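## Task

Put exactly one small part (block, cylinder or plug) into every tray pocket of the turntable by dropping parts through the lid chutes from just above their rims. Pressing the green button turns the table a quarter turn counter-clockwise (seen from above); about 4.1 s after the press a pocket passes under each chute. Presses only register while the table is at rest and held briefly, with release between presses, and only 5 quarter turns are available. When finished the table must be at rest, no gripper may be holding anything, the arms must be moved away, and nothing may depend on a robot to stay in place.

## Robot and tools

SETUP. Four identical i2rt Big YAM arms (arm1, arm2, arm3, arm4), each with six revolute joints, a two-finger gripper and a wrist camera that sits above the hand looking toward the fingertips when joints 1 and 6 are 0 and the hand is level. Reach is roughly 1.0 m from the joint-1 axis. Feet, in the shared scene frame (metres; facing angle in degrees counter-clockwise from +x): arm1 (+0.63, -0.09, +0.74) facing -133; arm2 (-0.01, +0.63, +0.81) facing -48; arm3 (-0.63, 0.00, +0.80) facing +50; arm4 (+0.07, -0.63, +0.75) facing +132. The scene frame has its origin on the floor with +z up. Fixed cameras: cam_corner and cam_top. Wrist cameras: arm1_cam_wrist to arm4_cam_wrist, all 504x504 pixels.

THE TURNTABLE. A lidded turntable with chutes; trays with pockets turn underneath. A press of the green button gives one counter-clockwise quarter turn; white-glowing strips on the lid edges mean it is moving. Presses are ignored while moving or if too brief; release before pressing again. Only 5 turns are available, so plan which pocket passes which chute and time the drops to the pass moment after a press.

execute_actions. Argument "actions": a list holding zero or one action. An action is an object keyed by arm name; each arm gets {"joints": {...}} with absolute joint targets (not offsets), one set per arm. Keys and units: joint1_rad -2.879 to 2.879 (base yaw; positive = counter-clockwise from above; 0 = along the foot's facing direction); joint2_rad 0 to 3.141 (shoulder; 0 = upper arm pointing back, about level; increasing lifts it up then forward); joint3_rad 0 to 3.019 (elbow; 0 = folded, increasing opens); joint4_rad -1.692 to 1.57 (hand pitch; positive tips fingers up); joint5_rad -1.57 to 1.57 (hand side swing; positive toward the arm's right); joint6_rad -2.094 to 2.094 (hand roll; positive clockwise viewed from behind); gripper_m 0 to 0.093 (fingertip gap in metres). Completion tolerances: ±0.045, 0.14, 0.09, 0.055, 0.03, 0.035 rad and ±0.003 m. Any joint or arm you omit may keep pushing toward an earlier target. All motions in one action start together; joints move at differing speeds, so the hand can sweep a wide path. An out-of-range value or unknown key rejects the entire call. Optional "cameras": list of camera names or "all"; omitted/null means all, [] means none. An empty actions list just reports state and images.

wait: {"seconds": 0 to 10}; commands nothing, the scene keeps running, returns state and images.

zoom_image: {"camera": name, "region": [x0, y0, x1, y1]} in pixels of that camera's latest full image, top-left origin, at most 504x504.

finished_scene: {"scene": number of the current scene}; ends it irreversibly and reports success. Answering without a tool call ends everything.

RESULTS. Each result gives robot states (joint_positions), images in the order the "pictures" line lists. joint_status per joint: reached, "off_target" (stopped short, may still push), "contact_stop" or "time_out" (target dropped, holds where it stopped; a timed-out joint may keep a nearby target and keep pushing, shown in on_its_own), "not_followed" after a "joint command not followed" line (a self/inter-arm clearance check blocked the arm targets; the gripper part still runs; blocked targets may be retried on later actions). on_its_own lists what the call did not command; "held at" is the held target, not the position. To relieve a push, command the joint its reported position. Tiny target changes may not move a joint. If a call reports a stop, the later motion calls in that same reply are skipped.

HEAT. Holding loads or pushing warms motors. MOTOR HOT warns from 85 °C; at 100 °C an OVER-TEMPERATURE FAULT drops that arm until it cools, with joints showing "limit_stop_at_motor_heat"; resend targets afterwards.

The simulation keeps going while you compose replies; the arms hold the last command meanwhile. The hand point is midway between the fingertips; its z axis runs along the fingers, its y axis along the closing direction.

AVOID. Arms pressing against each other (fails and ends the run); the clearance check ignores fingers, gripper housings and wrist cameras and can act late. Arms keep pushing after contact, so avoid driving into the table or lid. Do not knock parts or anything else out of the work area. Avoid dropping parts from height, slips, slams and hard hits. Loose objects may occasionally get nudged. At the end, open every gripper and move the arms away.

Each tool is called after ">>>" by a JSON object that holds its "api" and its "payload", one argument or row to a line.

## Session

>>> {"api": "execute_actions", "payload": {
  "actions": []
}}

Scene clock: 0.00 s.
Motor temperatures (°C, as the motors report them): arm1=[32 33 33 35 34 35] | arm2=[34 32 34 34 32 33] | arm3=[32 35 35 35 33 32] | arm4=[34 33 32 35 32 34]
arm1.joint_positions: joint1_rad=+0.268 joint2_rad=+0.435 joint3_rad=+1.449 joint4_rad=-1.532 joint5_rad=+0.010 joint6_rad=-0.014 gripper_m=+0.094
arm1.joint_status: not commanded
arm1.hand: x=+0.5645 y=-0.1884 z=+1.2948 quat_wxyz=(-0.262, -0.738, -0.449, +0.430) (m; scene frame)
arm2.joint_positions: joint1_rad=-0.647 joint2_rad=+0.453 joint3_rad=+1.452 joint4_rad=-1.551 joint5_rad=-0.002 joint6_rad=+0.014 gripper_m=+0.094
arm2.joint_status: not commanded
arm2.hand: x=+0.0019 y=+0.5061 z=+1.3642 quat_wxyz=(-0.362, -0.591, -0.641, +0.330) (m; scene frame)
arm3.joint_positions: joint1_rad=+0.604 joint2_rad=+0.448 joint3_rad=+1.469 joint4_rad=-1.544 joint5_rad=+0.012 joint6_rad=-0.002 gripper_m=+0.095
arm3.joint_status: not commanded
arm3.hand: x=-0.6094 y=+0.1191 z=+1.3631 quat_wxyz=(-0.373, +0.578, -0.641, -0.340) (m; scene frame)
arm4.joint_positions: joint1_rad=-0.105 joint2_rad=+0.440 joint3_rad=+1.468 joint4_rad=-1.539 joint5_rad=-0.007 joint6_rad=+0.009 gripper_m=+0.094
arm4.joint_status: not commanded
arm4.hand: x=+0.0034 y=-0.5331 z=+1.3119 quat_wxyz=(-0.223, +0.769, -0.391, -0.454) (m; scene frame)
pictures: arm1_cam_wrist, arm2_cam_wrist, arm3_cam_wrist, arm4_cam_wrist, cam_corner, cam_top
Images, in order (width x height): arm1_cam_wrist 504x504, arm2_cam_wrist 504x504, arm3_cam_wrist 504x504, arm4_cam_wrist 504x504, cam_corner 504x504, cam_top 504x504.

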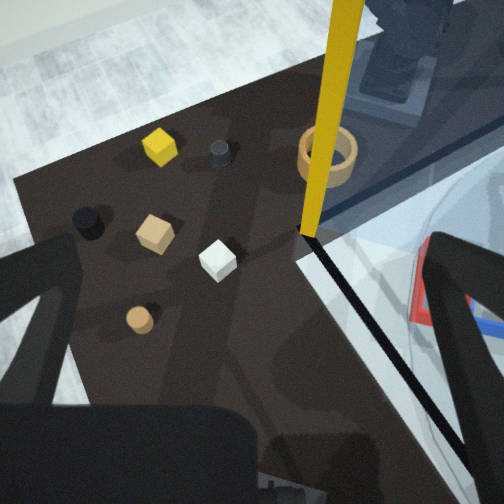

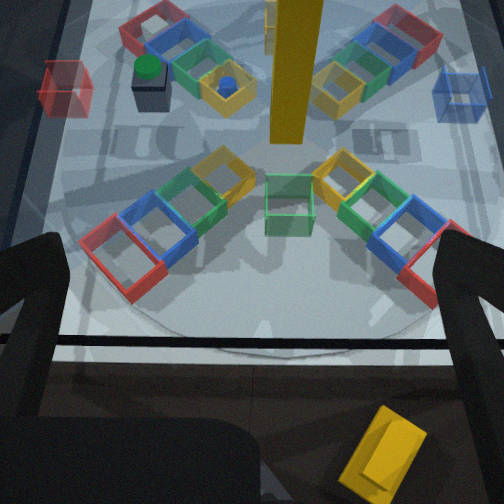

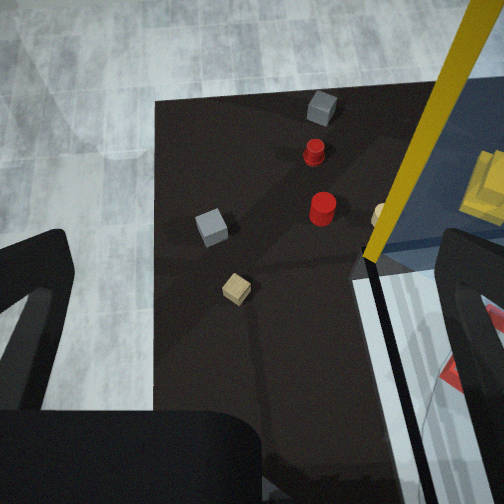

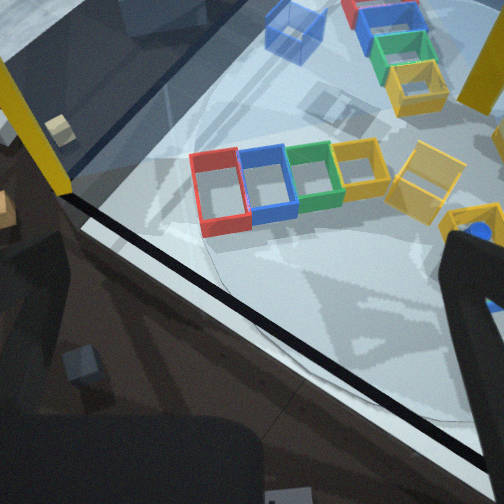

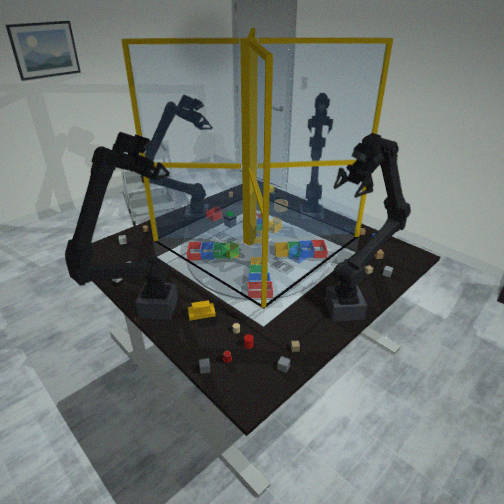

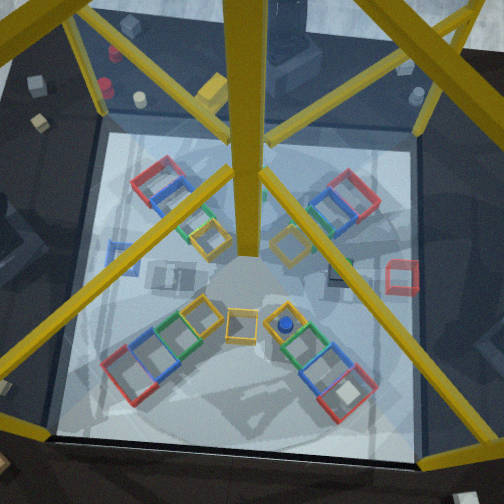

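>>> {"api": "zoom_image", "payload": {
  "camera": "cam_top",
  "region": [40, 120, 460, 480]
}}

>>> {"api": "zoom_image", "payload": {
  "camera": "cam_corner",
  "region": [60, 160, 460, 400]
}}

>>> {"api": "zoom_image", "payload": {
  "camera": "arm2_cam_wrist",
  "region": [0, 0, 504, 320]
}}

Region (40, 120, 460, 480) of cam_top's 504x504 image, scaled by 1.200, with more detail than that image has; it fills the top 432 rows of this view, and the rest is white.

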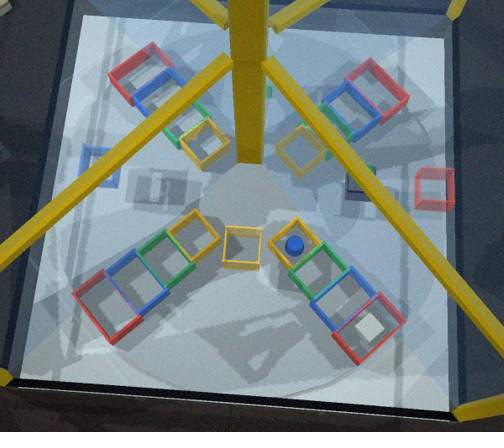

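Region (60, 160, 460, 400) of cam_corner's 504x504 image, scaled by 1.260, with more detail than that image has; it fills the top 302 rows of this view, and the rest is white.

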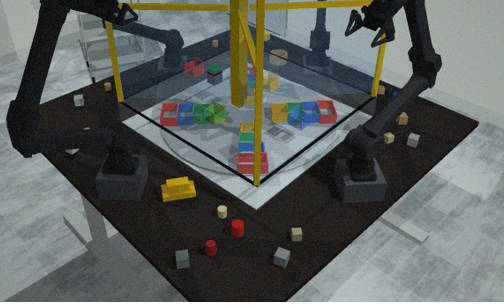

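Region (0, 0, 504, 320) of arm2_cam_wrist's 504x504 image, scaled by 1.000; it fills the top 320 rows of this view, and the rest is white.

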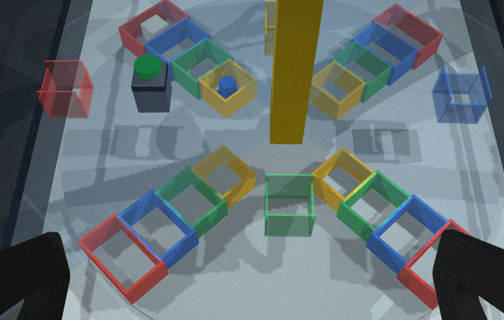

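>>> {"api": "execute_actions", "payload": {
  "actions": [
    {"arm1":{"joints":{"joint4_rad":-0.9}},"arm2":{"joints":{"joint3_rad":1.0}},"arm3":{"joints":{"joint2_rad":0.8}},"arm4":{"joints":{"joint1_rad":0.35}}}
  ],
  "cameras": ["cam_top"]
}}

Scene clock: 63.30 s.
Motor temperatures (°C, as the motors report them): arm1=[32 34 36 36 34 35] | arm2=[34 33 38 35 32 33] | arm3=[32 35 38 35 33 32] | arm4=[34 34 36 36 32 34]
arm1.joint_positions: joint1_rad=+0.268 joint2_rad=+0.435 joint3_rad=+1.449 joint4_rad=-0.924 joint5_rad=+0.010 joint6_rad=-0.014 gripper_m=+0.094
arm1.joint_status: all done
arm1.hand: x=+0.5481 y=-0.2148 z=+1.4388 quat_wxyz=(-0.382, -0.578, -0.346, +0.633) (m; scene frame)
arm2.joint_positions: joint1_rad=-0.647 joint2_rad=+0.457 joint3_rad=+0.999 joint4_rad=-1.551 joint5_rad=-0.002 joint6_rad=+0.014 gripper_m=+0.094
arm2.joint_status: all done
arm2.hand: x=+0.0042 y=+0.4624 z=+1.1625 quat_wxyz=(-0.205, -0.652, -0.705, +0.189) (m; scene frame)
arm3.joint_positions: joint1_rad=+0.604 joint2_rad=+0.795 joint3_rad=+1.469 joint4_rad=-1.544 joint5_rad=+0.012 joint6_rad=-0.002 gripper_m=+0.095
arm3.joint_status: all done
arm3.hand: x=-0.5974 y=+0.2589 z=+1.3046 quat_wxyz=(-0.256, +0.630, -0.695, -0.235) (m; scene frame)
arm4.joint_positions: joint1_rad=+0.340 joint2_rad=+0.440 joint3_rad=+1.468 joint4_rad=-1.539 joint5_rad=-0.007 joint6_rad=+0.009 gripper_m=+0.094
arm4.joint_status: all done
arm4.hand: x=-0.0310 y=-0.5733 z=+1.3119 quat_wxyz=(-0.117, +0.836, -0.212, -0.492) (m; scene frame)
pictures: cam_top
Images, in order (width x height): cam_top 504x504.

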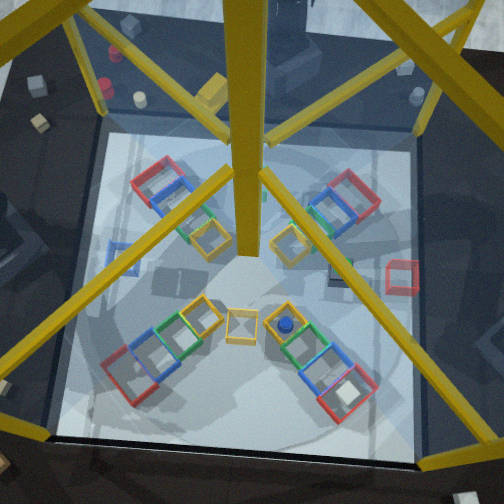

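>>> {"api": "execute_actions", "payload": {
  "actions": [
    {"arm1":{"joints":{"joint1_rad":0.7,"joint2_rad":1.329,"joint3_rad":1.474,"joint4_rad":-1.192}},"arm2":{"joints":{"joint1_rad":0.7,"joint2_rad":1.329,"joint3_rad":1.474,"joint4_rad":-1.192}},"arm3":{"joints":{"joint1_rad":0.7,"joint2_rad":1.329,"joint3_rad":1.474,"joint4_rad":-1.192}},"arm4":{"joints":{"joint1_rad":0.7,"joint2_rad":1.329,"joint3_rad":1.474,"joint4_rad":-1.192}}}
  ]
}}

Scene clock: 132.17 s.
Motor temperatures (°C, as the motors report them): arm1=[32 34 37 36 34 35] | arm2=[34 33 40 35 44 34] | arm3=[32 35 40 35 33 32] | arm4=[34 34 37 36 32 34]
arm1.joint_positions: joint1_rad=+0.697 joint2_rad=+1.337 joint3_rad=+1.469 joint4_rad=-1.176 joint5_rad=+0.010 joint6_rad=-0.014 gripper_m=+0.094
arm1.joint_status: all done
arm1.hand: x=+0.5993 y=-0.5845 z=+1.0975 quat_wxyz=(-0.183, -0.695, -0.668, +0.192) (m; scene frame)
arm2.joint_positions: joint1_rad=+0.557 joint2_rad=+1.139 joint3_rad=+1.496 joint4_rad=-1.308 joint5_rad=+0.472 joint6_rad=+0.134 gripper_m=+0.094
arm2.joint_status: joint1_rad time_out (moved +1.205 of +1.347); joint2_rad time_out (moved +0.683 of +0.872); joint4_rad time_out (moved +0.244 of +0.359); the others done
arm2.on_its_own: joint1_rad reads +0.557 and still pushes toward +0.700 since a time_out; joint2_rad reads +1.139 and still pushes toward +1.329 since a time_out; joint4_rad reads -1.308 and still pushes toward -1.192 since a time_out
arm2.hand: x=+0.3675 y=+0.4432 z=+1.2636 quat_wxyz=(-0.277, -0.257, -0.893, +0.246) (m; scene frame)
arm3.joint_positions: joint1_rad=+0.696 joint2_rad=+1.340 joint3_rad=+1.459 joint4_rad=-1.214 joint5_rad=+0.012 joint6_rad=-0.002 gripper_m=+0.095
arm3.joint_status: all done
arm3.hand: x=-0.6239 y=+0.4930 z=+1.1500 quat_wxyz=(-0.170, +0.686, -0.687, -0.170) (m; scene frame)
arm4.joint_positions: joint1_rad=+0.692 joint2_rad=+1.347 joint3_rad=+1.468 joint4_rad=-1.202 joint5_rad=-0.007 joint6_rad=+0.009 gripper_m=+0.094
arm4.joint_status: all done
arm4.hand: x=-0.4191 y=-0.5609 z=+1.0957 quat_wxyz=(-0.011, +0.968, -0.071, -0.242) (m; scene frame)
pictures: arm1_cam_wrist, arm2_cam_wrist, arm3_cam_wrist, arm4_cam_wrist, cam_corner, cam_top
Images, in order (width x height): arm1_cam_wrist 504x504, arm2_cam_wrist 504x504, arm3_cam_wrist 504x504, arm4_cam_wrist 504x504, cam_corner 504x504, cam_top 504x504.

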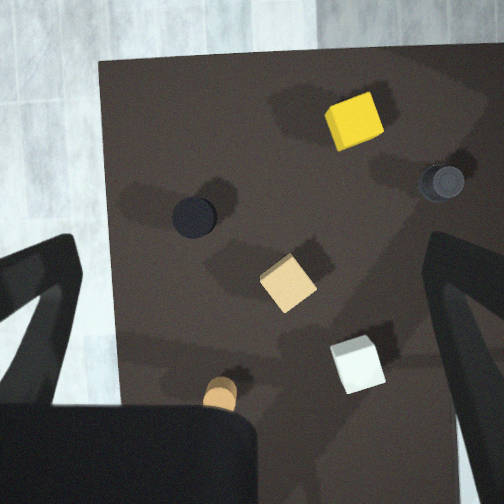

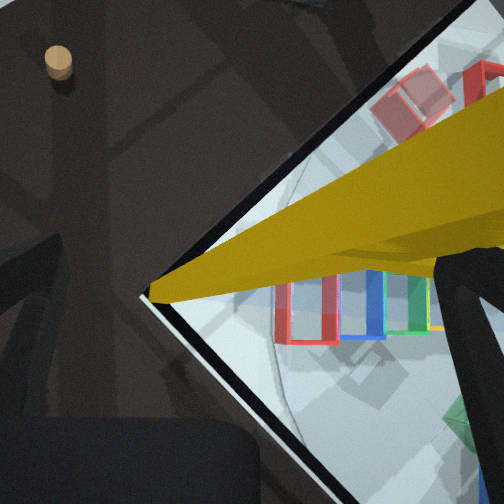

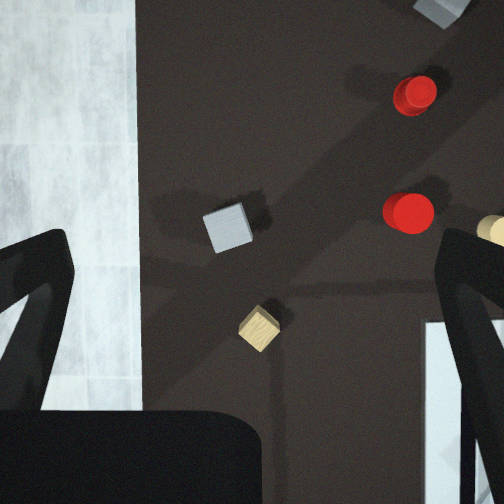

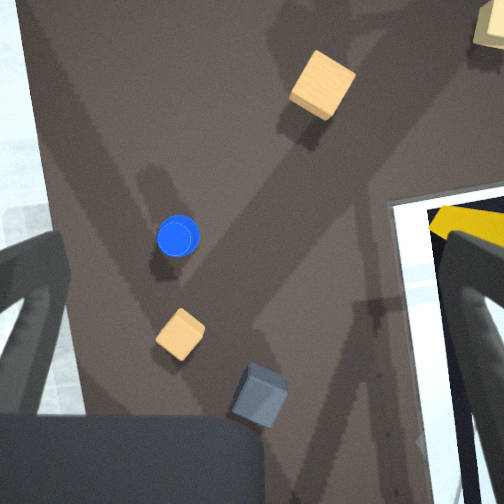

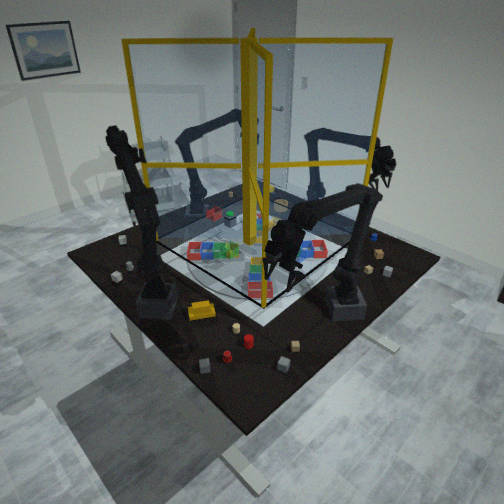

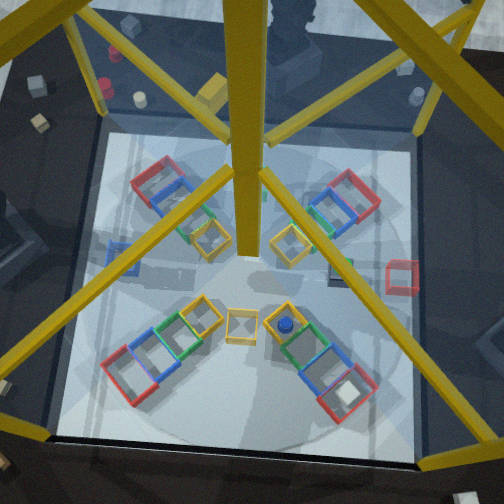

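>>> {"api": "execute_actions", "payload": {
  "actions": [
    {"arm2":{"joints":{"joint1_rad":0.4,"joint2_rad":0.6,"joint3_rad":1.474,"joint4_rad":-1.4,"joint5_rad":0.0,"joint6_rad":0.0}}}
  ],
  "cameras": ["arm2_cam_wrist","cam_corner"]
}}

>>> {"api": "execute_actions", "payload": {
  "actions": [
    {"arm2":{"joints":{"joint1_rad":0.75}}}
  ],
  "cameras": []
}}

>>> {"api": "execute_actions", "payload": {
  "actions": [
    {"arm2":{"joints":{"joint2_rad":1.329,"joint4_rad":-1.192}}}
  ],
  "cameras": ["arm2_cam_wrist","cam_corner"]
}}

Scene clock: 144.83 s.
Motor temperatures (°C, as the motors report them): arm1=[32 35 39 36 34 35] | arm2=[35 33 40 36 84 35] | arm3=[32 36 41 35 33 32] | arm4=[34 35 39 36 32 34]
MOTOR HOT: a motor of arm2 reached 85 °C. Now the hottest motor of arm2, joint5_rad, reports 84 °C. The temperature limit of the motors' drives, at which the controller stops that arm, is 100 °C. To cool a motor, set the load down, stop pushing, or move to a pose that needs little force.
arm1.joint_positions: joint1_rad=+0.697 joint2_rad=+1.337 joint3_rad=+1.469 joint4_rad=-1.176 joint5_rad=+0.010 joint6_rad=-0.014 gripper_m=+0.094
arm1.joint_status: not commanded
arm1.hand: x=+0.5993 y=-0.5845 z=+1.0975 quat_wxyz=(-0.183, -0.695, -0.668, +0.192) (m; scene frame)
arm2.joint_positions: joint1_rad=+0.402 joint2_rad=+0.609 joint3_rad=+1.474 joint4_rad=-1.388 joint5_rad=+0.003 joint6_rad=+0.012 gripper_m=+0.094
arm2.joint_status: all done
arm2.hand: x=+0.1818 y=+0.5436 z=+1.3839 quat_wxyz=(-0.486, -0.190, -0.846, +0.109) (m; scene frame)
arm3.joint_positions: joint1_rad=+0.696 joint2_rad=+1.340 joint3_rad=+1.459 joint4_rad=-1.214 joint5_rad=+0.012 joint6_rad=-0.002 gripper_m=+0.095
arm3.joint_status: not commanded
arm3.hand: x=-0.6239 y=+0.4930 z=+1.1500 quat_wxyz=(-0.170, +0.686, -0.687, -0.170) (m; scene frame)
arm4.joint_positions: joint1_rad=+0.692 joint2_rad=+1.347 joint3_rad=+1.468 joint4_rad=-1.202 joint5_rad=-0.007 joint6_rad=+0.009 gripper_m=+0.094
arm4.joint_status: not commanded
arm4.hand: x=-0.4191 y=-0.5609 z=+1.0957 quat_wxyz=(-0.011, +0.968, -0.071, -0.242) (m; scene frame)
pictures: arm2_cam_wrist, cam_corner
Images, in order (width x height): arm2_cam_wrist 504x504, cam_corner 504x504.

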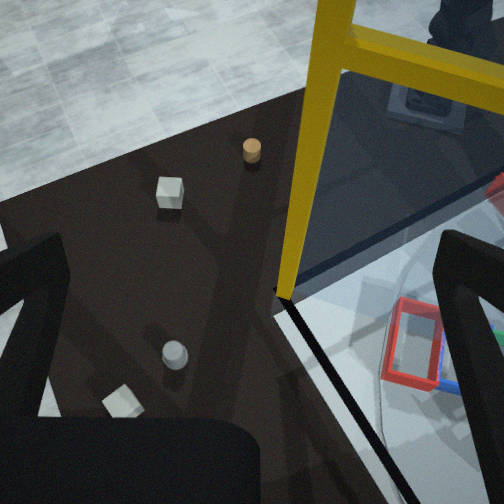

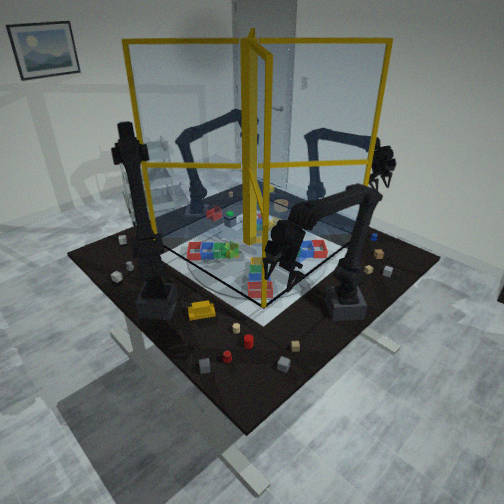

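Scene clock: 145.83 s.
Motor temperatures (°C, as the motors report them): arm1=[32 35 39 36 34 35] | arm2=[35 33 40 36 82 35] | arm3=[32 36 41 35 33 32] | arm4=[34 35 39 36 32 34]
MOTOR HOT: cleared. Now the hottest motor of arm2, joint5_rad, reports 82 °C.
arm1.joint_positions: joint1_rad=+0.697 joint2_rad=+1.337 joint3_rad=+1.469 joint4_rad=-1.176 joint5_rad=+0.010 joint6_rad=-0.014 gripper_m=+0.094
arm1.joint_status: not commanded
arm1.hand: x=+0.5993 y=-0.5845 z=+1.0975 quat_wxyz=(-0.183, -0.695, -0.668, +0.192) (m; scene frame)
arm2.joint_positions: joint1_rad=+0.745 joint2_rad=+0.609 joint3_rad=+1.474 joint4_rad=-1.388 joint5_rad=+0.002 joint6_rad=+0.011 gripper_m=+0.094
arm2.joint_status: all done
arm2.hand: x=+0.2007 y=+0.6133 z=+1.3834 quat_wxyz=(-0.497, -0.042, -0.867, +0.023) (m; scene frame)
arm3.joint_positions: joint1_rad=+0.696 joint2_rad=+1.340 joint3_rad=+1.459 joint4_rad=-1.214 joint5_rad=+0.012 joint6_rad=-0.002 gripper_m=+0.095
arm3.joint_status: not commanded
arm3.hand: x=-0.6239 y=+0.4930 z=+1.1500 quat_wxyz=(-0.170, +0.686, -0.687, -0.170) (m; scene frame)
arm4.joint_positions: joint1_rad=+0.692 joint2_rad=+1.347 joint3_rad=+1.468 joint4_rad=-1.202 joint5_rad=-0.007 joint6_rad=+0.009 gripper_m=+0.094
arm4.joint_status: not commanded
arm4.hand: x=-0.4191 y=-0.5609 z=+1.0957 quat_wxyz=(-0.011, +0.968, -0.071, -0.242) (m; scene frame)
pictures: none
No camera images: the call's "cameras" was empty. Leave "cameras" out to get every camera's image.

Scene clock: 147.40 s.
Motor temperatures (°C, as the motors report them): arm1=[32 35 39 36 34 35] | arm2=[35 33 40 35 79 35] | arm3=[32 36 41 35 33 32] | arm4=[34 35 39 36 32 34]
arm1.joint_positions: joint1_rad=+0.697 joint2_rad=+1.337 joint3_rad=+1.469 joint4_rad=-1.176 joint5_rad=+0.010 joint6_rad=-0.014 gripper_m=+0.094
arm1.joint_status: not commanded
arm1.hand: x=+0.5993 y=-0.5845 z=+1.0975 quat_wxyz=(-0.183, -0.695, -0.668, +0.192) (m; scene frame)
arm2.joint_positions: joint1_rad=+0.745 joint2_rad=+1.328 joint3_rad=+1.460 joint4_rad=-1.202 joint5_rad=+0.002 joint6_rad=+0.011 gripper_m=+0.094
arm2.joint_status: all done
arm2.hand: x=+0.4803 y=+0.5871 z=+1.1598 quat_wxyz=(-0.244, -0.048, -0.969, +0.013) (m; scene frame)
arm3.joint_positions: joint1_rad=+0.696 joint2_rad=+1.340 joint3_rad=+1.459 joint4_rad=-1.214 joint5_rad=+0.012 joint6_rad=-0.002 gripper_m=+0.095
arm3.joint_status: not commanded
arm3.hand: x=-0.6239 y=+0.4930 z=+1.1500 quat_wxyz=(-0.170, +0.686, -0.687, -0.170) (m; scene frame)
arm4.joint_positions: joint1_rad=+0.692 joint2_rad=+1.347 joint3_rad=+1.468 joint4_rad=-1.202 joint5_rad=-0.007 joint6_rad=+0.009 gripper_m=+0.094
arm4.joint_status: not commanded
arm4.hand: x=-0.4191 y=-0.5609 z=+1.0957 quat_wxyz=(-0.011, +0.968, -0.071, -0.242) (m; scene frame)
pictures: arm2_cam_wrist, cam_corner
Images, in order (width x height): arm2_cam_wrist 504x504, cam_corner 504x504.

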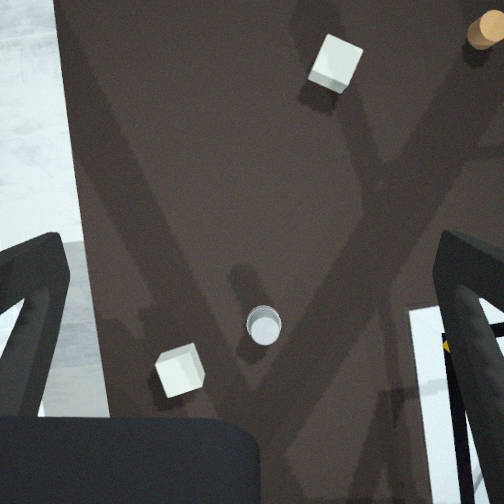

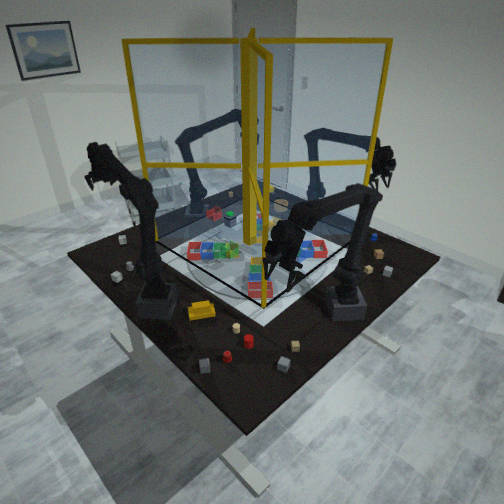

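>>> {"api": "execute_actions", "payload": {
  "actions": [
    {"arm1":{"joints":{"joint1_rad":0.801,"joint2_rad":1.834,"joint3_rad":1.466,"joint4_rad":-1.203}},"arm2":{"joints":{"joint1_rad":0.716,"joint2_rad":1.596,"joint3_rad":0.939,"joint4_rad":-0.914}},"arm3":{"joints":{"joint1_rad":0.40,"joint2_rad":1.899,"joint3_rad":1.380,"joint4_rad":-1.052}},"arm4":{"joints":{"joint1_rad":0.818,"joint2_rad":1.745,"joint3_rad":1.320,"joint4_rad":-1.146}}}
  ],
  "cameras": ["arm1_cam_wrist","arm2_cam_wrist","arm3_cam_wrist","arm4_cam_wrist","cam_corner"]
}}

Scene clock: 220.07 s.
Motor temperatures (°C, as the motors report them): arm1=[32 36 41 35 34 35] | arm2=[34 34 45 35 43 34] | arm3=[32 37 43 35 33 32] | arm4=[34 36 41 36 32 34]
arm1.joint_positions: joint1_rad=+0.809 joint2_rad=+1.841 joint3_rad=+1.457 joint4_rad=-1.190 joint5_rad=+0.010 joint6_rad=-0.014 gripper_m=+0.094
arm1.joint_status: all done
arm1.hand: x=+0.6618 y=-0.6261 z=+0.8348 quat_wxyz=(-0.004, -0.679, -0.734, +0.002) (m; scene frame)
arm2.joint_positions: joint1_rad=+0.718 joint2_rad=+1.592 joint3_rad=+0.934 joint4_rad=-0.925 joint5_rad=+0.002 joint6_rad=+0.011 gripper_m=+0.094
arm2.joint_status: all done
arm2.hand: x=+0.3807 y=+0.5834 z=+0.8397 quat_wxyz=(+0.010, -0.063, -0.998, +0.003) (m; scene frame)
arm3.joint_positions: joint1_rad=+0.396 joint2_rad=+1.920 joint3_rad=+1.363 joint4_rad=-1.064 joint5_rad=+0.013 joint6_rad=-0.002 gripper_m=+0.095
arm3.joint_status: all done
arm3.hand: x=-0.4721 y=+0.5062 z=+0.8227 quat_wxyz=(+0.018, +0.595, -0.803, +0.012) (m; scene frame)
arm4.joint_positions: joint1_rad=+0.825 joint2_rad=+1.763 joint3_rad=+1.309 joint4_rad=-1.152 joint5_rad=-0.007 joint6_rad=+0.009 gripper_m=+0.094
arm4.joint_status: all done
arm4.hand: x=-0.4206 y=-0.6278 z=+0.8282 quat_wxyz=(+0.005, +1.000, -0.008, +0.017) (m; scene frame)
pictures: arm1_cam_wrist, arm2_cam_wrist, arm3_cam_wrist, arm4_cam_wrist, cam_corner
Images, in order (width x height): arm1_cam_wrist 504x504, arm2_cam_wrist 504x504, arm3_cam_wrist 504x504, arm4_cam_wrist 504x504, cam_corner 504x504.

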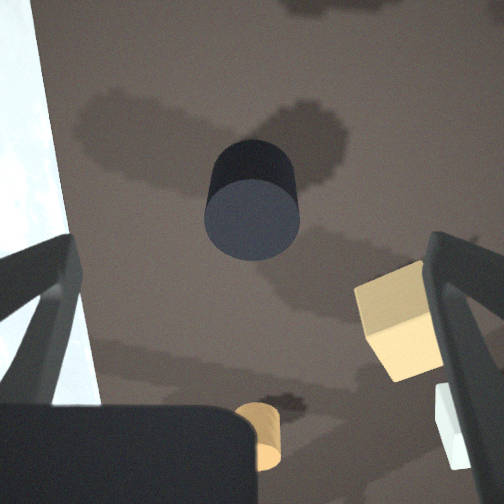

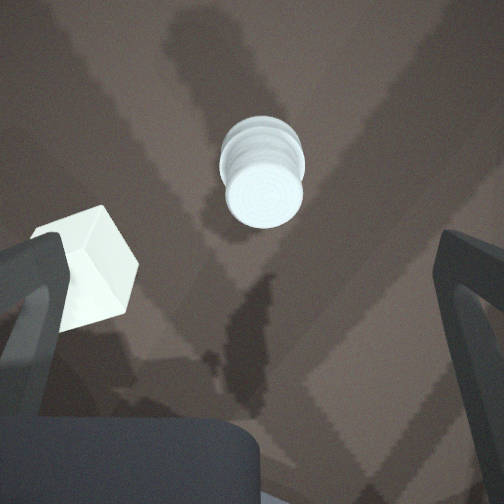

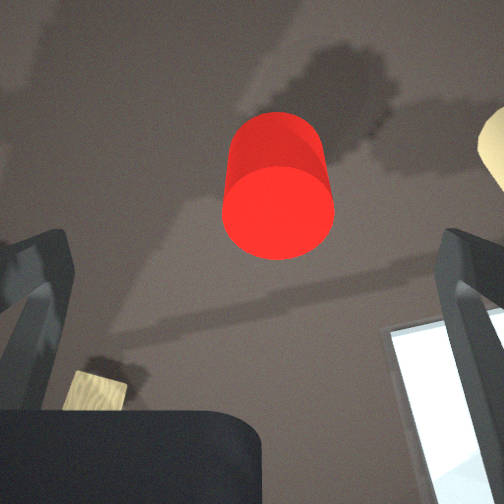

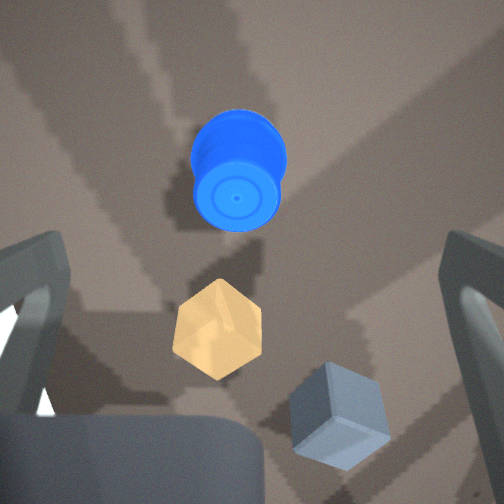

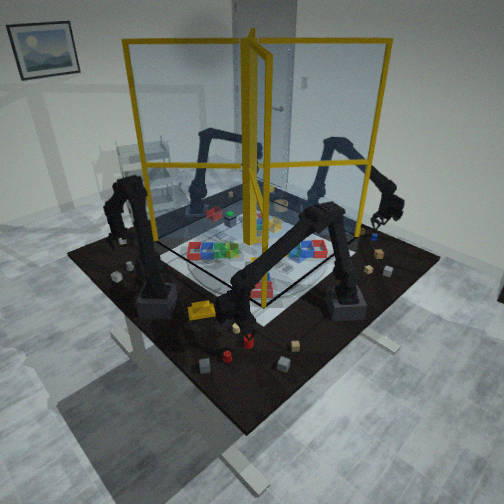

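>>> {"api": "execute_actions", "payload": {
  "actions": [
    {"arm1":{"joints":{"joint2_rad":1.851,"joint3_rad":1.304,"joint4_rad":-1.024,"gripper_m":0.075}},"arm2":{"joints":{"joint1_rad":0.706,"joint2_rad":1.688,"joint3_rad":0.831,"joint4_rad":-0.714,"gripper_m":0.075}},"arm3":{"joints":{"joint1_rad":0.38,"joint2_rad":1.935,"joint3_rad":1.249,"joint4_rad":-0.885,"gripper_m":0.075}},"arm4":{"joints":{"joint1_rad":0.835,"joint2_rad":1.784,"joint3_rad":1.196,"joint4_rad":-0.983,"gripper_m":0.075}}}
  ],
  "cameras": ["arm1_cam_wrist","arm2_cam_wrist","arm3_cam_wrist","arm4_cam_wrist"]
}}

Scene clock: 274.47 s.
Motor temperatures (°C, as the motors report them): arm1=[32 38 41 35 34 35] | arm2=[34 35 42 35 40 34] | arm3=[32 40 42 35 33 32] | arm4=[34 37 41 36 32 34]
arm1.joint_positions: joint1_rad=+0.809 joint2_rad=+1.841 joint3_rad=+1.306 joint4_rad=-1.041 joint5_rad=+0.010 joint6_rad=-0.014 gripper_m=+0.075
arm1.joint_status: all done
arm1.hand: x=+0.6608 y=-0.6006 z=+0.7829 quat_wxyz=(-0.003, -0.679, -0.734, +0.001) (m; scene frame)
arm2.joint_positions: joint1_rad=+0.713 joint2_rad=+1.692 joint3_rad=+0.822 joint4_rad=-0.726 joint5_rad=+0.002 joint6_rad=+0.011 gripper_m=+0.075
arm2.joint_status: all done
arm2.hand: x=+0.3585 y=+0.5834 z=+0.7723 quat_wxyz=(+0.016, -0.066, -0.998, +0.003) (m; scene frame)
arm3.joint_positions: joint1_rad=+0.387 joint2_rad=+1.928 joint3_rad=+1.245 joint4_rad=-0.903 joint5_rad=+0.013 joint6_rad=-0.002 gripper_m=+0.075
arm3.joint_status: all done
arm3.hand: x=-0.4729 y=+0.4889 z=+0.7812 quat_wxyz=(+0.005, +0.591, -0.807, +0.002) (m; scene frame)
arm4.joint_positions: joint1_rad=+0.825 joint2_rad=+1.782 joint3_rad=+1.198 joint4_rad=-0.993 joint5_rad=-0.007 joint6_rad=+0.009 gripper_m=+0.075
arm4.joint_status: all done
arm4.hand: x=-0.4098 y=-0.6279 z=+0.7822 quat_wxyz=(+0.005, +1.000, -0.007, +0.003) (m; scene frame)
pictures: arm1_cam_wrist, arm2_cam_wrist, arm3_cam_wrist, arm4_cam_wrist
Images, in order (width x height): arm1_cam_wrist 504x504, arm2_cam_wrist 504x504, arm3_cam_wrist 504x504, arm4_cam_wrist 504x504.

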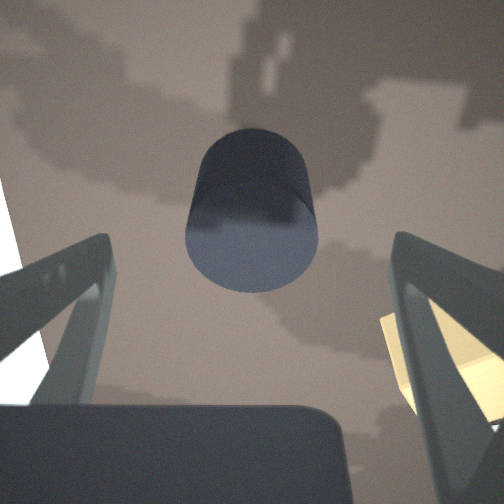

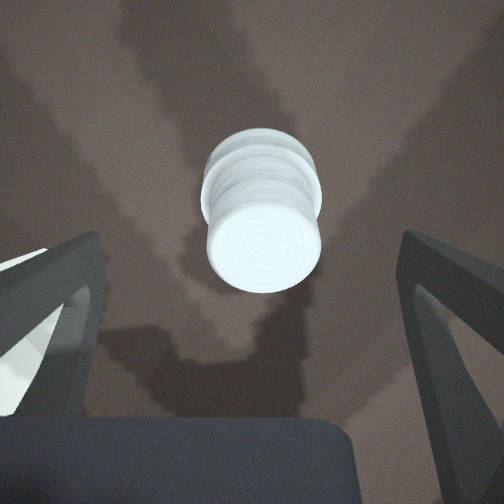

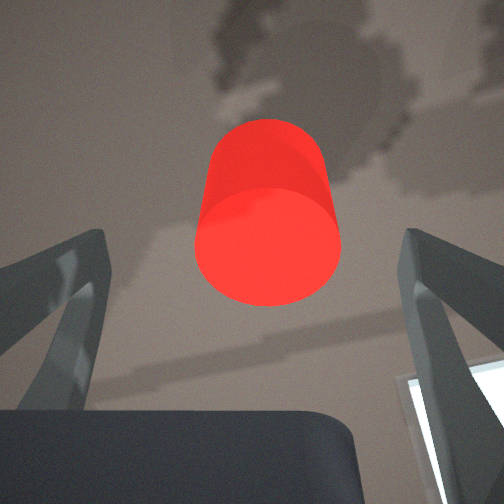

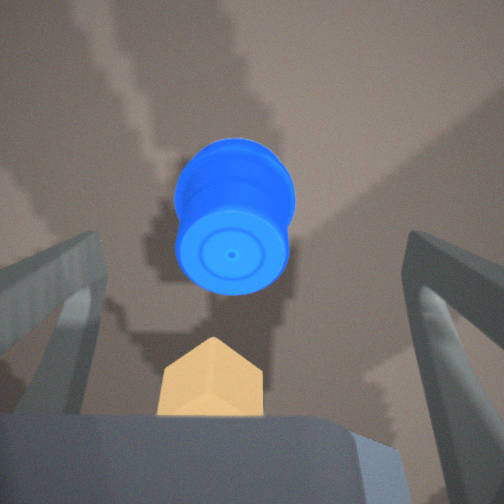

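>>> {"api": "execute_actions", "payload": {
  "actions": [
    {"arm1":{"joints":{"joint2_rad":1.867,"joint3_rad":1.255,"joint4_rad":-0.96}},"arm2":{"joints":{"joint2_rad":1.731,"joint3_rad":0.79,"joint4_rad":-0.64}},"arm3":{"joints":{"joint2_rad":1.96,"joint3_rad":1.2,"joint4_rad":-0.824}},"arm4":{"joints":{"joint1_rad":0.85,"joint2_rad":1.804,"joint3_rad":1.136,"joint4_rad":-0.909}}}
  ],
  "cameras": ["arm1_cam_wrist","arm2_cam_wrist","arm3_cam_wrist","arm4_cam_wrist"]
}}

Scene clock: 300.90 s.
Motor temperatures (°C, as the motors report them): arm1=[32 38 40 35 34 35] | arm2=[34 35 42 35 39 34] | arm3=[32 39 41 35 33 32] | arm4=[34 37 40 36 32 34]
arm1.joint_positions: joint1_rad=+0.809 joint2_rad=+1.841 joint3_rad=+1.261 joint4_rad=-0.977 joint5_rad=+0.010 joint6_rad=-0.014 gripper_m=+0.075
arm1.joint_status: all done
arm1.hand: x=+0.6607 y=-0.5966 z=+0.7684 quat_wxyz=(-0.010, -0.679, -0.734, +0.008) (m; scene frame)
arm2.joint_positions: joint1_rad=+0.713 joint2_rad=+1.719 joint3_rad=+0.791 joint4_rad=-0.652 joint5_rad=+0.002 joint6_rad=+0.011 gripper_m=+0.075
arm2.joint_status: all done
arm2.hand: x=+0.3550 y=+0.5837 z=+0.7551 quat_wxyz=(+0.008, -0.066, -0.998, +0.004) (m; scene frame)
arm3.joint_positions: joint1_rad=+0.387 joint2_rad=+1.950 joint3_rad=+1.201 joint4_rad=-0.842 joint5_rad=+0.013 joint6_rad=-0.002 gripper_m=+0.075
arm3.joint_status: all done
arm3.hand: x=-0.4764 y=+0.4793 z=+0.7581 quat_wxyz=(+0.006, +0.591, -0.807, +0.003) (m; scene frame)
arm4.joint_positions: joint1_rad=+0.840 joint2_rad=+1.796 joint3_rad=+1.140 joint4_rad=-0.919 joint5_rad=-0.007 joint6_rad=+0.009 gripper_m=+0.075
arm4.joint_status: all done
arm4.hand: x=-0.3993 y=-0.6349 z=+0.7575 quat_wxyz=(+0.005, +1.000, +0.000, +0.002) (m; scene frame)
pictures: arm1_cam_wrist, arm2_cam_wrist, arm3_cam_wrist, arm4_cam_wrist
Images, in order (width x height): arm1_cam_wrist 504x504, arm2_cam_wrist 504x504, arm3_cam_wrist 504x504, arm4_cam_wrist 504x504.

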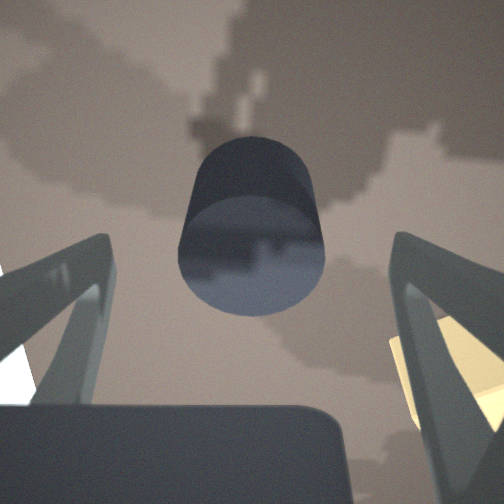

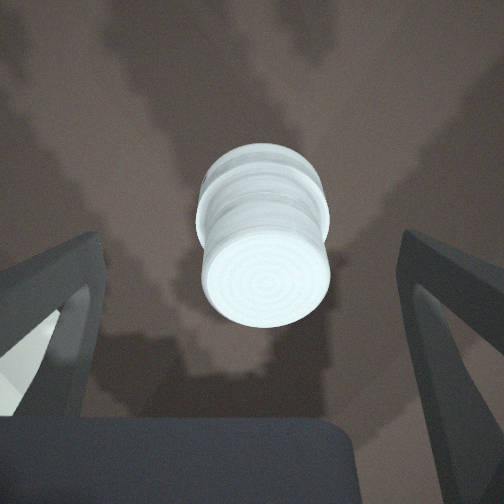

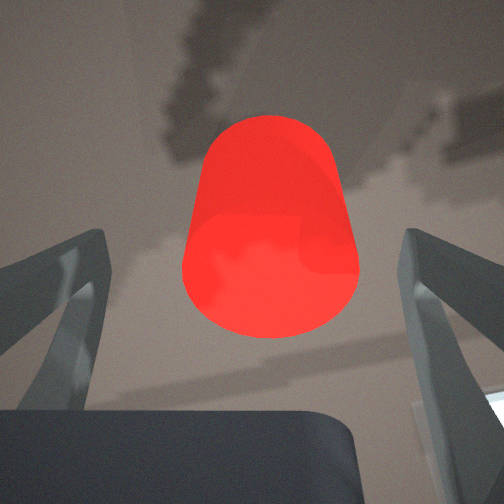

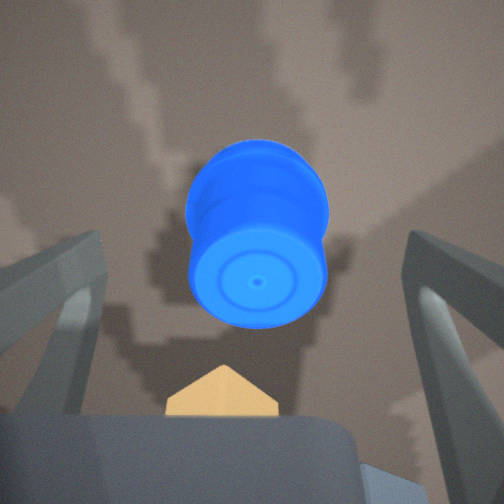

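>>> {"api": "execute_actions", "payload": {
  "actions": [
    {"arm1":{"joints":{"joint3_rad":1.202,"joint4_rad":-0.907}},"arm2":{"joints":{"joint3_rad":0.756,"joint4_rad":-0.607}},"arm3":{"joints":{"joint3_rad":1.168,"joint4_rad":-0.80}},"arm4":{"joints":{"joint3_rad":1.108,"joint4_rad":-0.879}}}
  ],
  "cameras": []
}}

>>> {"api": "execute_actions", "payload": {
  "actions": [
    {"arm1":{"joints":{"gripper_m":0.02}},"arm2":{"joints":{"gripper_m":0.015}},"arm3":{"joints":{"gripper_m":0.02}},"arm4":{"joints":{"gripper_m":0.015}}}
  ],
  "cameras": ["arm1_cam_wrist","arm2_cam_wrist","arm3_cam_wrist","arm4_cam_wrist"]
}}

Scene clock: 322.17 s.
Motor temperatures (°C, as the motors report them): arm1=[32 38 40 35 34 35] | arm2=[34 35 41 35 38 34] | arm3=[32 39 41 35 33 32] | arm4=[34 37 40 36 32 34]
arm1.joint_positions: joint1_rad=+0.809 joint2_rad=+1.842 joint3_rad=+1.207 joint4_rad=-0.923 joint5_rad=+0.010 joint6_rad=-0.014 gripper_m=+0.075
arm1.joint_status: all done
arm1.hand: x=+0.6602 y=-0.5846 z=+0.7507 quat_wxyz=(-0.009, -0.679, -0.734, +0.007) (m; scene frame)
arm2.joint_positions: joint1_rad=+0.713 joint2_rad=+1.719 joint3_rad=+0.757 joint4_rad=-0.620 joint5_rad=+0.002 joint6_rad=+0.011 gripper_m=+0.075
arm2.joint_status: all done
arm2.hand: x=+0.3437 y=+0.5851 z=+0.7475 quat_wxyz=(+0.009, -0.066, -0.998, +0.003) (m; scene frame)
arm3.joint_positions: joint1_rad=+0.387 joint2_rad=+1.950 joint3_rad=+1.169 joint4_rad=-0.820 joint5_rad=+0.013 joint6_rad=-0.002 gripper_m=+0.075
arm3.joint_status: all done
arm3.hand: x=-0.4797 y=+0.4692 z=+0.7493 quat_wxyz=(+0.010, +0.591, -0.806, +0.006) (m; scene frame)
arm4.joint_positions: joint1_rad=+0.840 joint2_rad=+1.796 joint3_rad=+1.114 joint4_rad=-0.890 joint5_rad=-0.007 joint6_rad=+0.009 gripper_m=+0.075
arm4.joint_status: all done
arm4.hand: x=-0.3940 y=-0.6348 z=+0.7497 quat_wxyz=(+0.005, +1.000, +0.000, +0.000) (m; scene frame)
pictures: none
No camera images: the call's "cameras" was empty. Leave "cameras" out to get every camera's image.

Scene clock: 322.80 s.
Motor temperatures (°C, as the motors report them): arm1=[32 38 40 35 34 35] | arm2=[34 35 41 35 38 34] | arm3=[32 39 41 35 33 32] | arm4=[34 37 39 36 32 34]
arm1.joint_positions: joint1_rad=+0.809 joint2_rad=+1.842 joint3_rad=+1.207 joint4_rad=-0.923 joint5_rad=+0.010 joint6_rad=-0.014 gripper_m=+0.035
arm1.joint_status: gripper_m off_target (ended at +0.035, target +0.020)
arm1.hand: x=+0.6602 y=-0.5847 z=+0.7507 quat_wxyz=(-0.010, -0.679, -0.734, +0.007) (m; scene frame)
arm2.joint_positions: joint1_rad=+0.712 joint2_rad=+1.719 joint3_rad=+0.757 joint4_rad=-0.619 joint5_rad=+0.001 joint6_rad=+0.010 gripper_m=+0.030
arm2.joint_status: gripper_m off_target (ended at +0.030, target +0.015)
arm2.hand: x=+0.3438 y=+0.5851 z=+0.7475 quat_wxyz=(+0.009, -0.066, -0.998, +0.003) (m; scene frame)
arm3.joint_positions: joint1_rad=+0.387 joint2_rad=+1.950 joint3_rad=+1.169 joint4_rad=-0.820 joint5_rad=+0.012 joint6_rad=-0.002 gripper_m=+0.038
arm3.joint_status: gripper_m off_target (ended at +0.038, target +0.020)
arm3.hand: x=-0.4798 y=+0.4692 z=+0.7493 quat_wxyz=(+0.010, +0.591, -0.806, +0.006) (m; scene frame)
arm4.joint_positions: joint1_rad=+0.840 joint2_rad=+1.796 joint3_rad=+1.114 joint4_rad=-0.890 joint5_rad=-0.007 joint6_rad=+0.009 gripper_m=+0.027
arm4.joint_status: gripper_m off_target (ended at +0.027, target +0.015)
arm4.hand: x=-0.3940 y=-0.6348 z=+0.7497 quat_wxyz=(+0.004, +1.000, +0.000, +0.000) (m; scene frame)
pictures: arm1_cam_wrist, arm2_cam_wrist, arm3_cam_wrist, arm4_cam_wrist
Images, in order (width x height): arm1_cam_wrist 504x504, arm2_cam_wrist 504x504, arm3_cam_wrist 504x504, arm4_cam_wrist 504x504.

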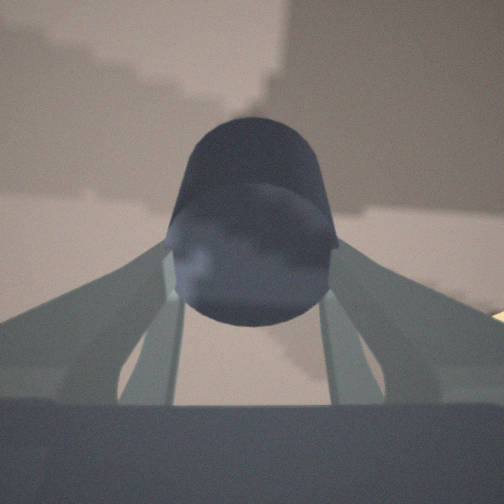

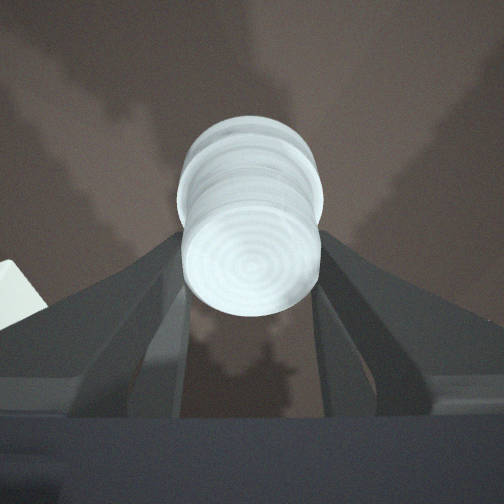

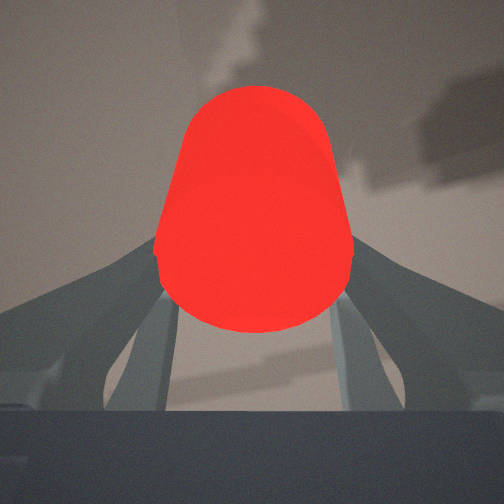

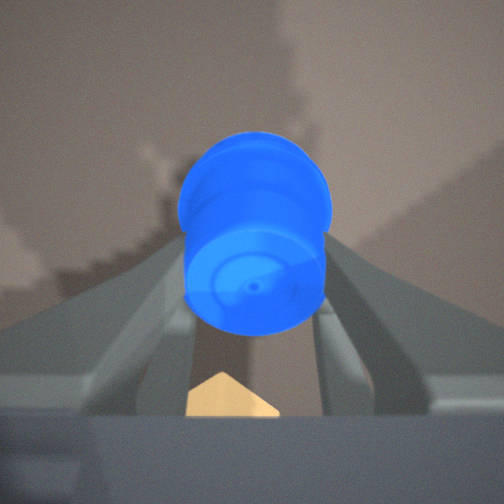

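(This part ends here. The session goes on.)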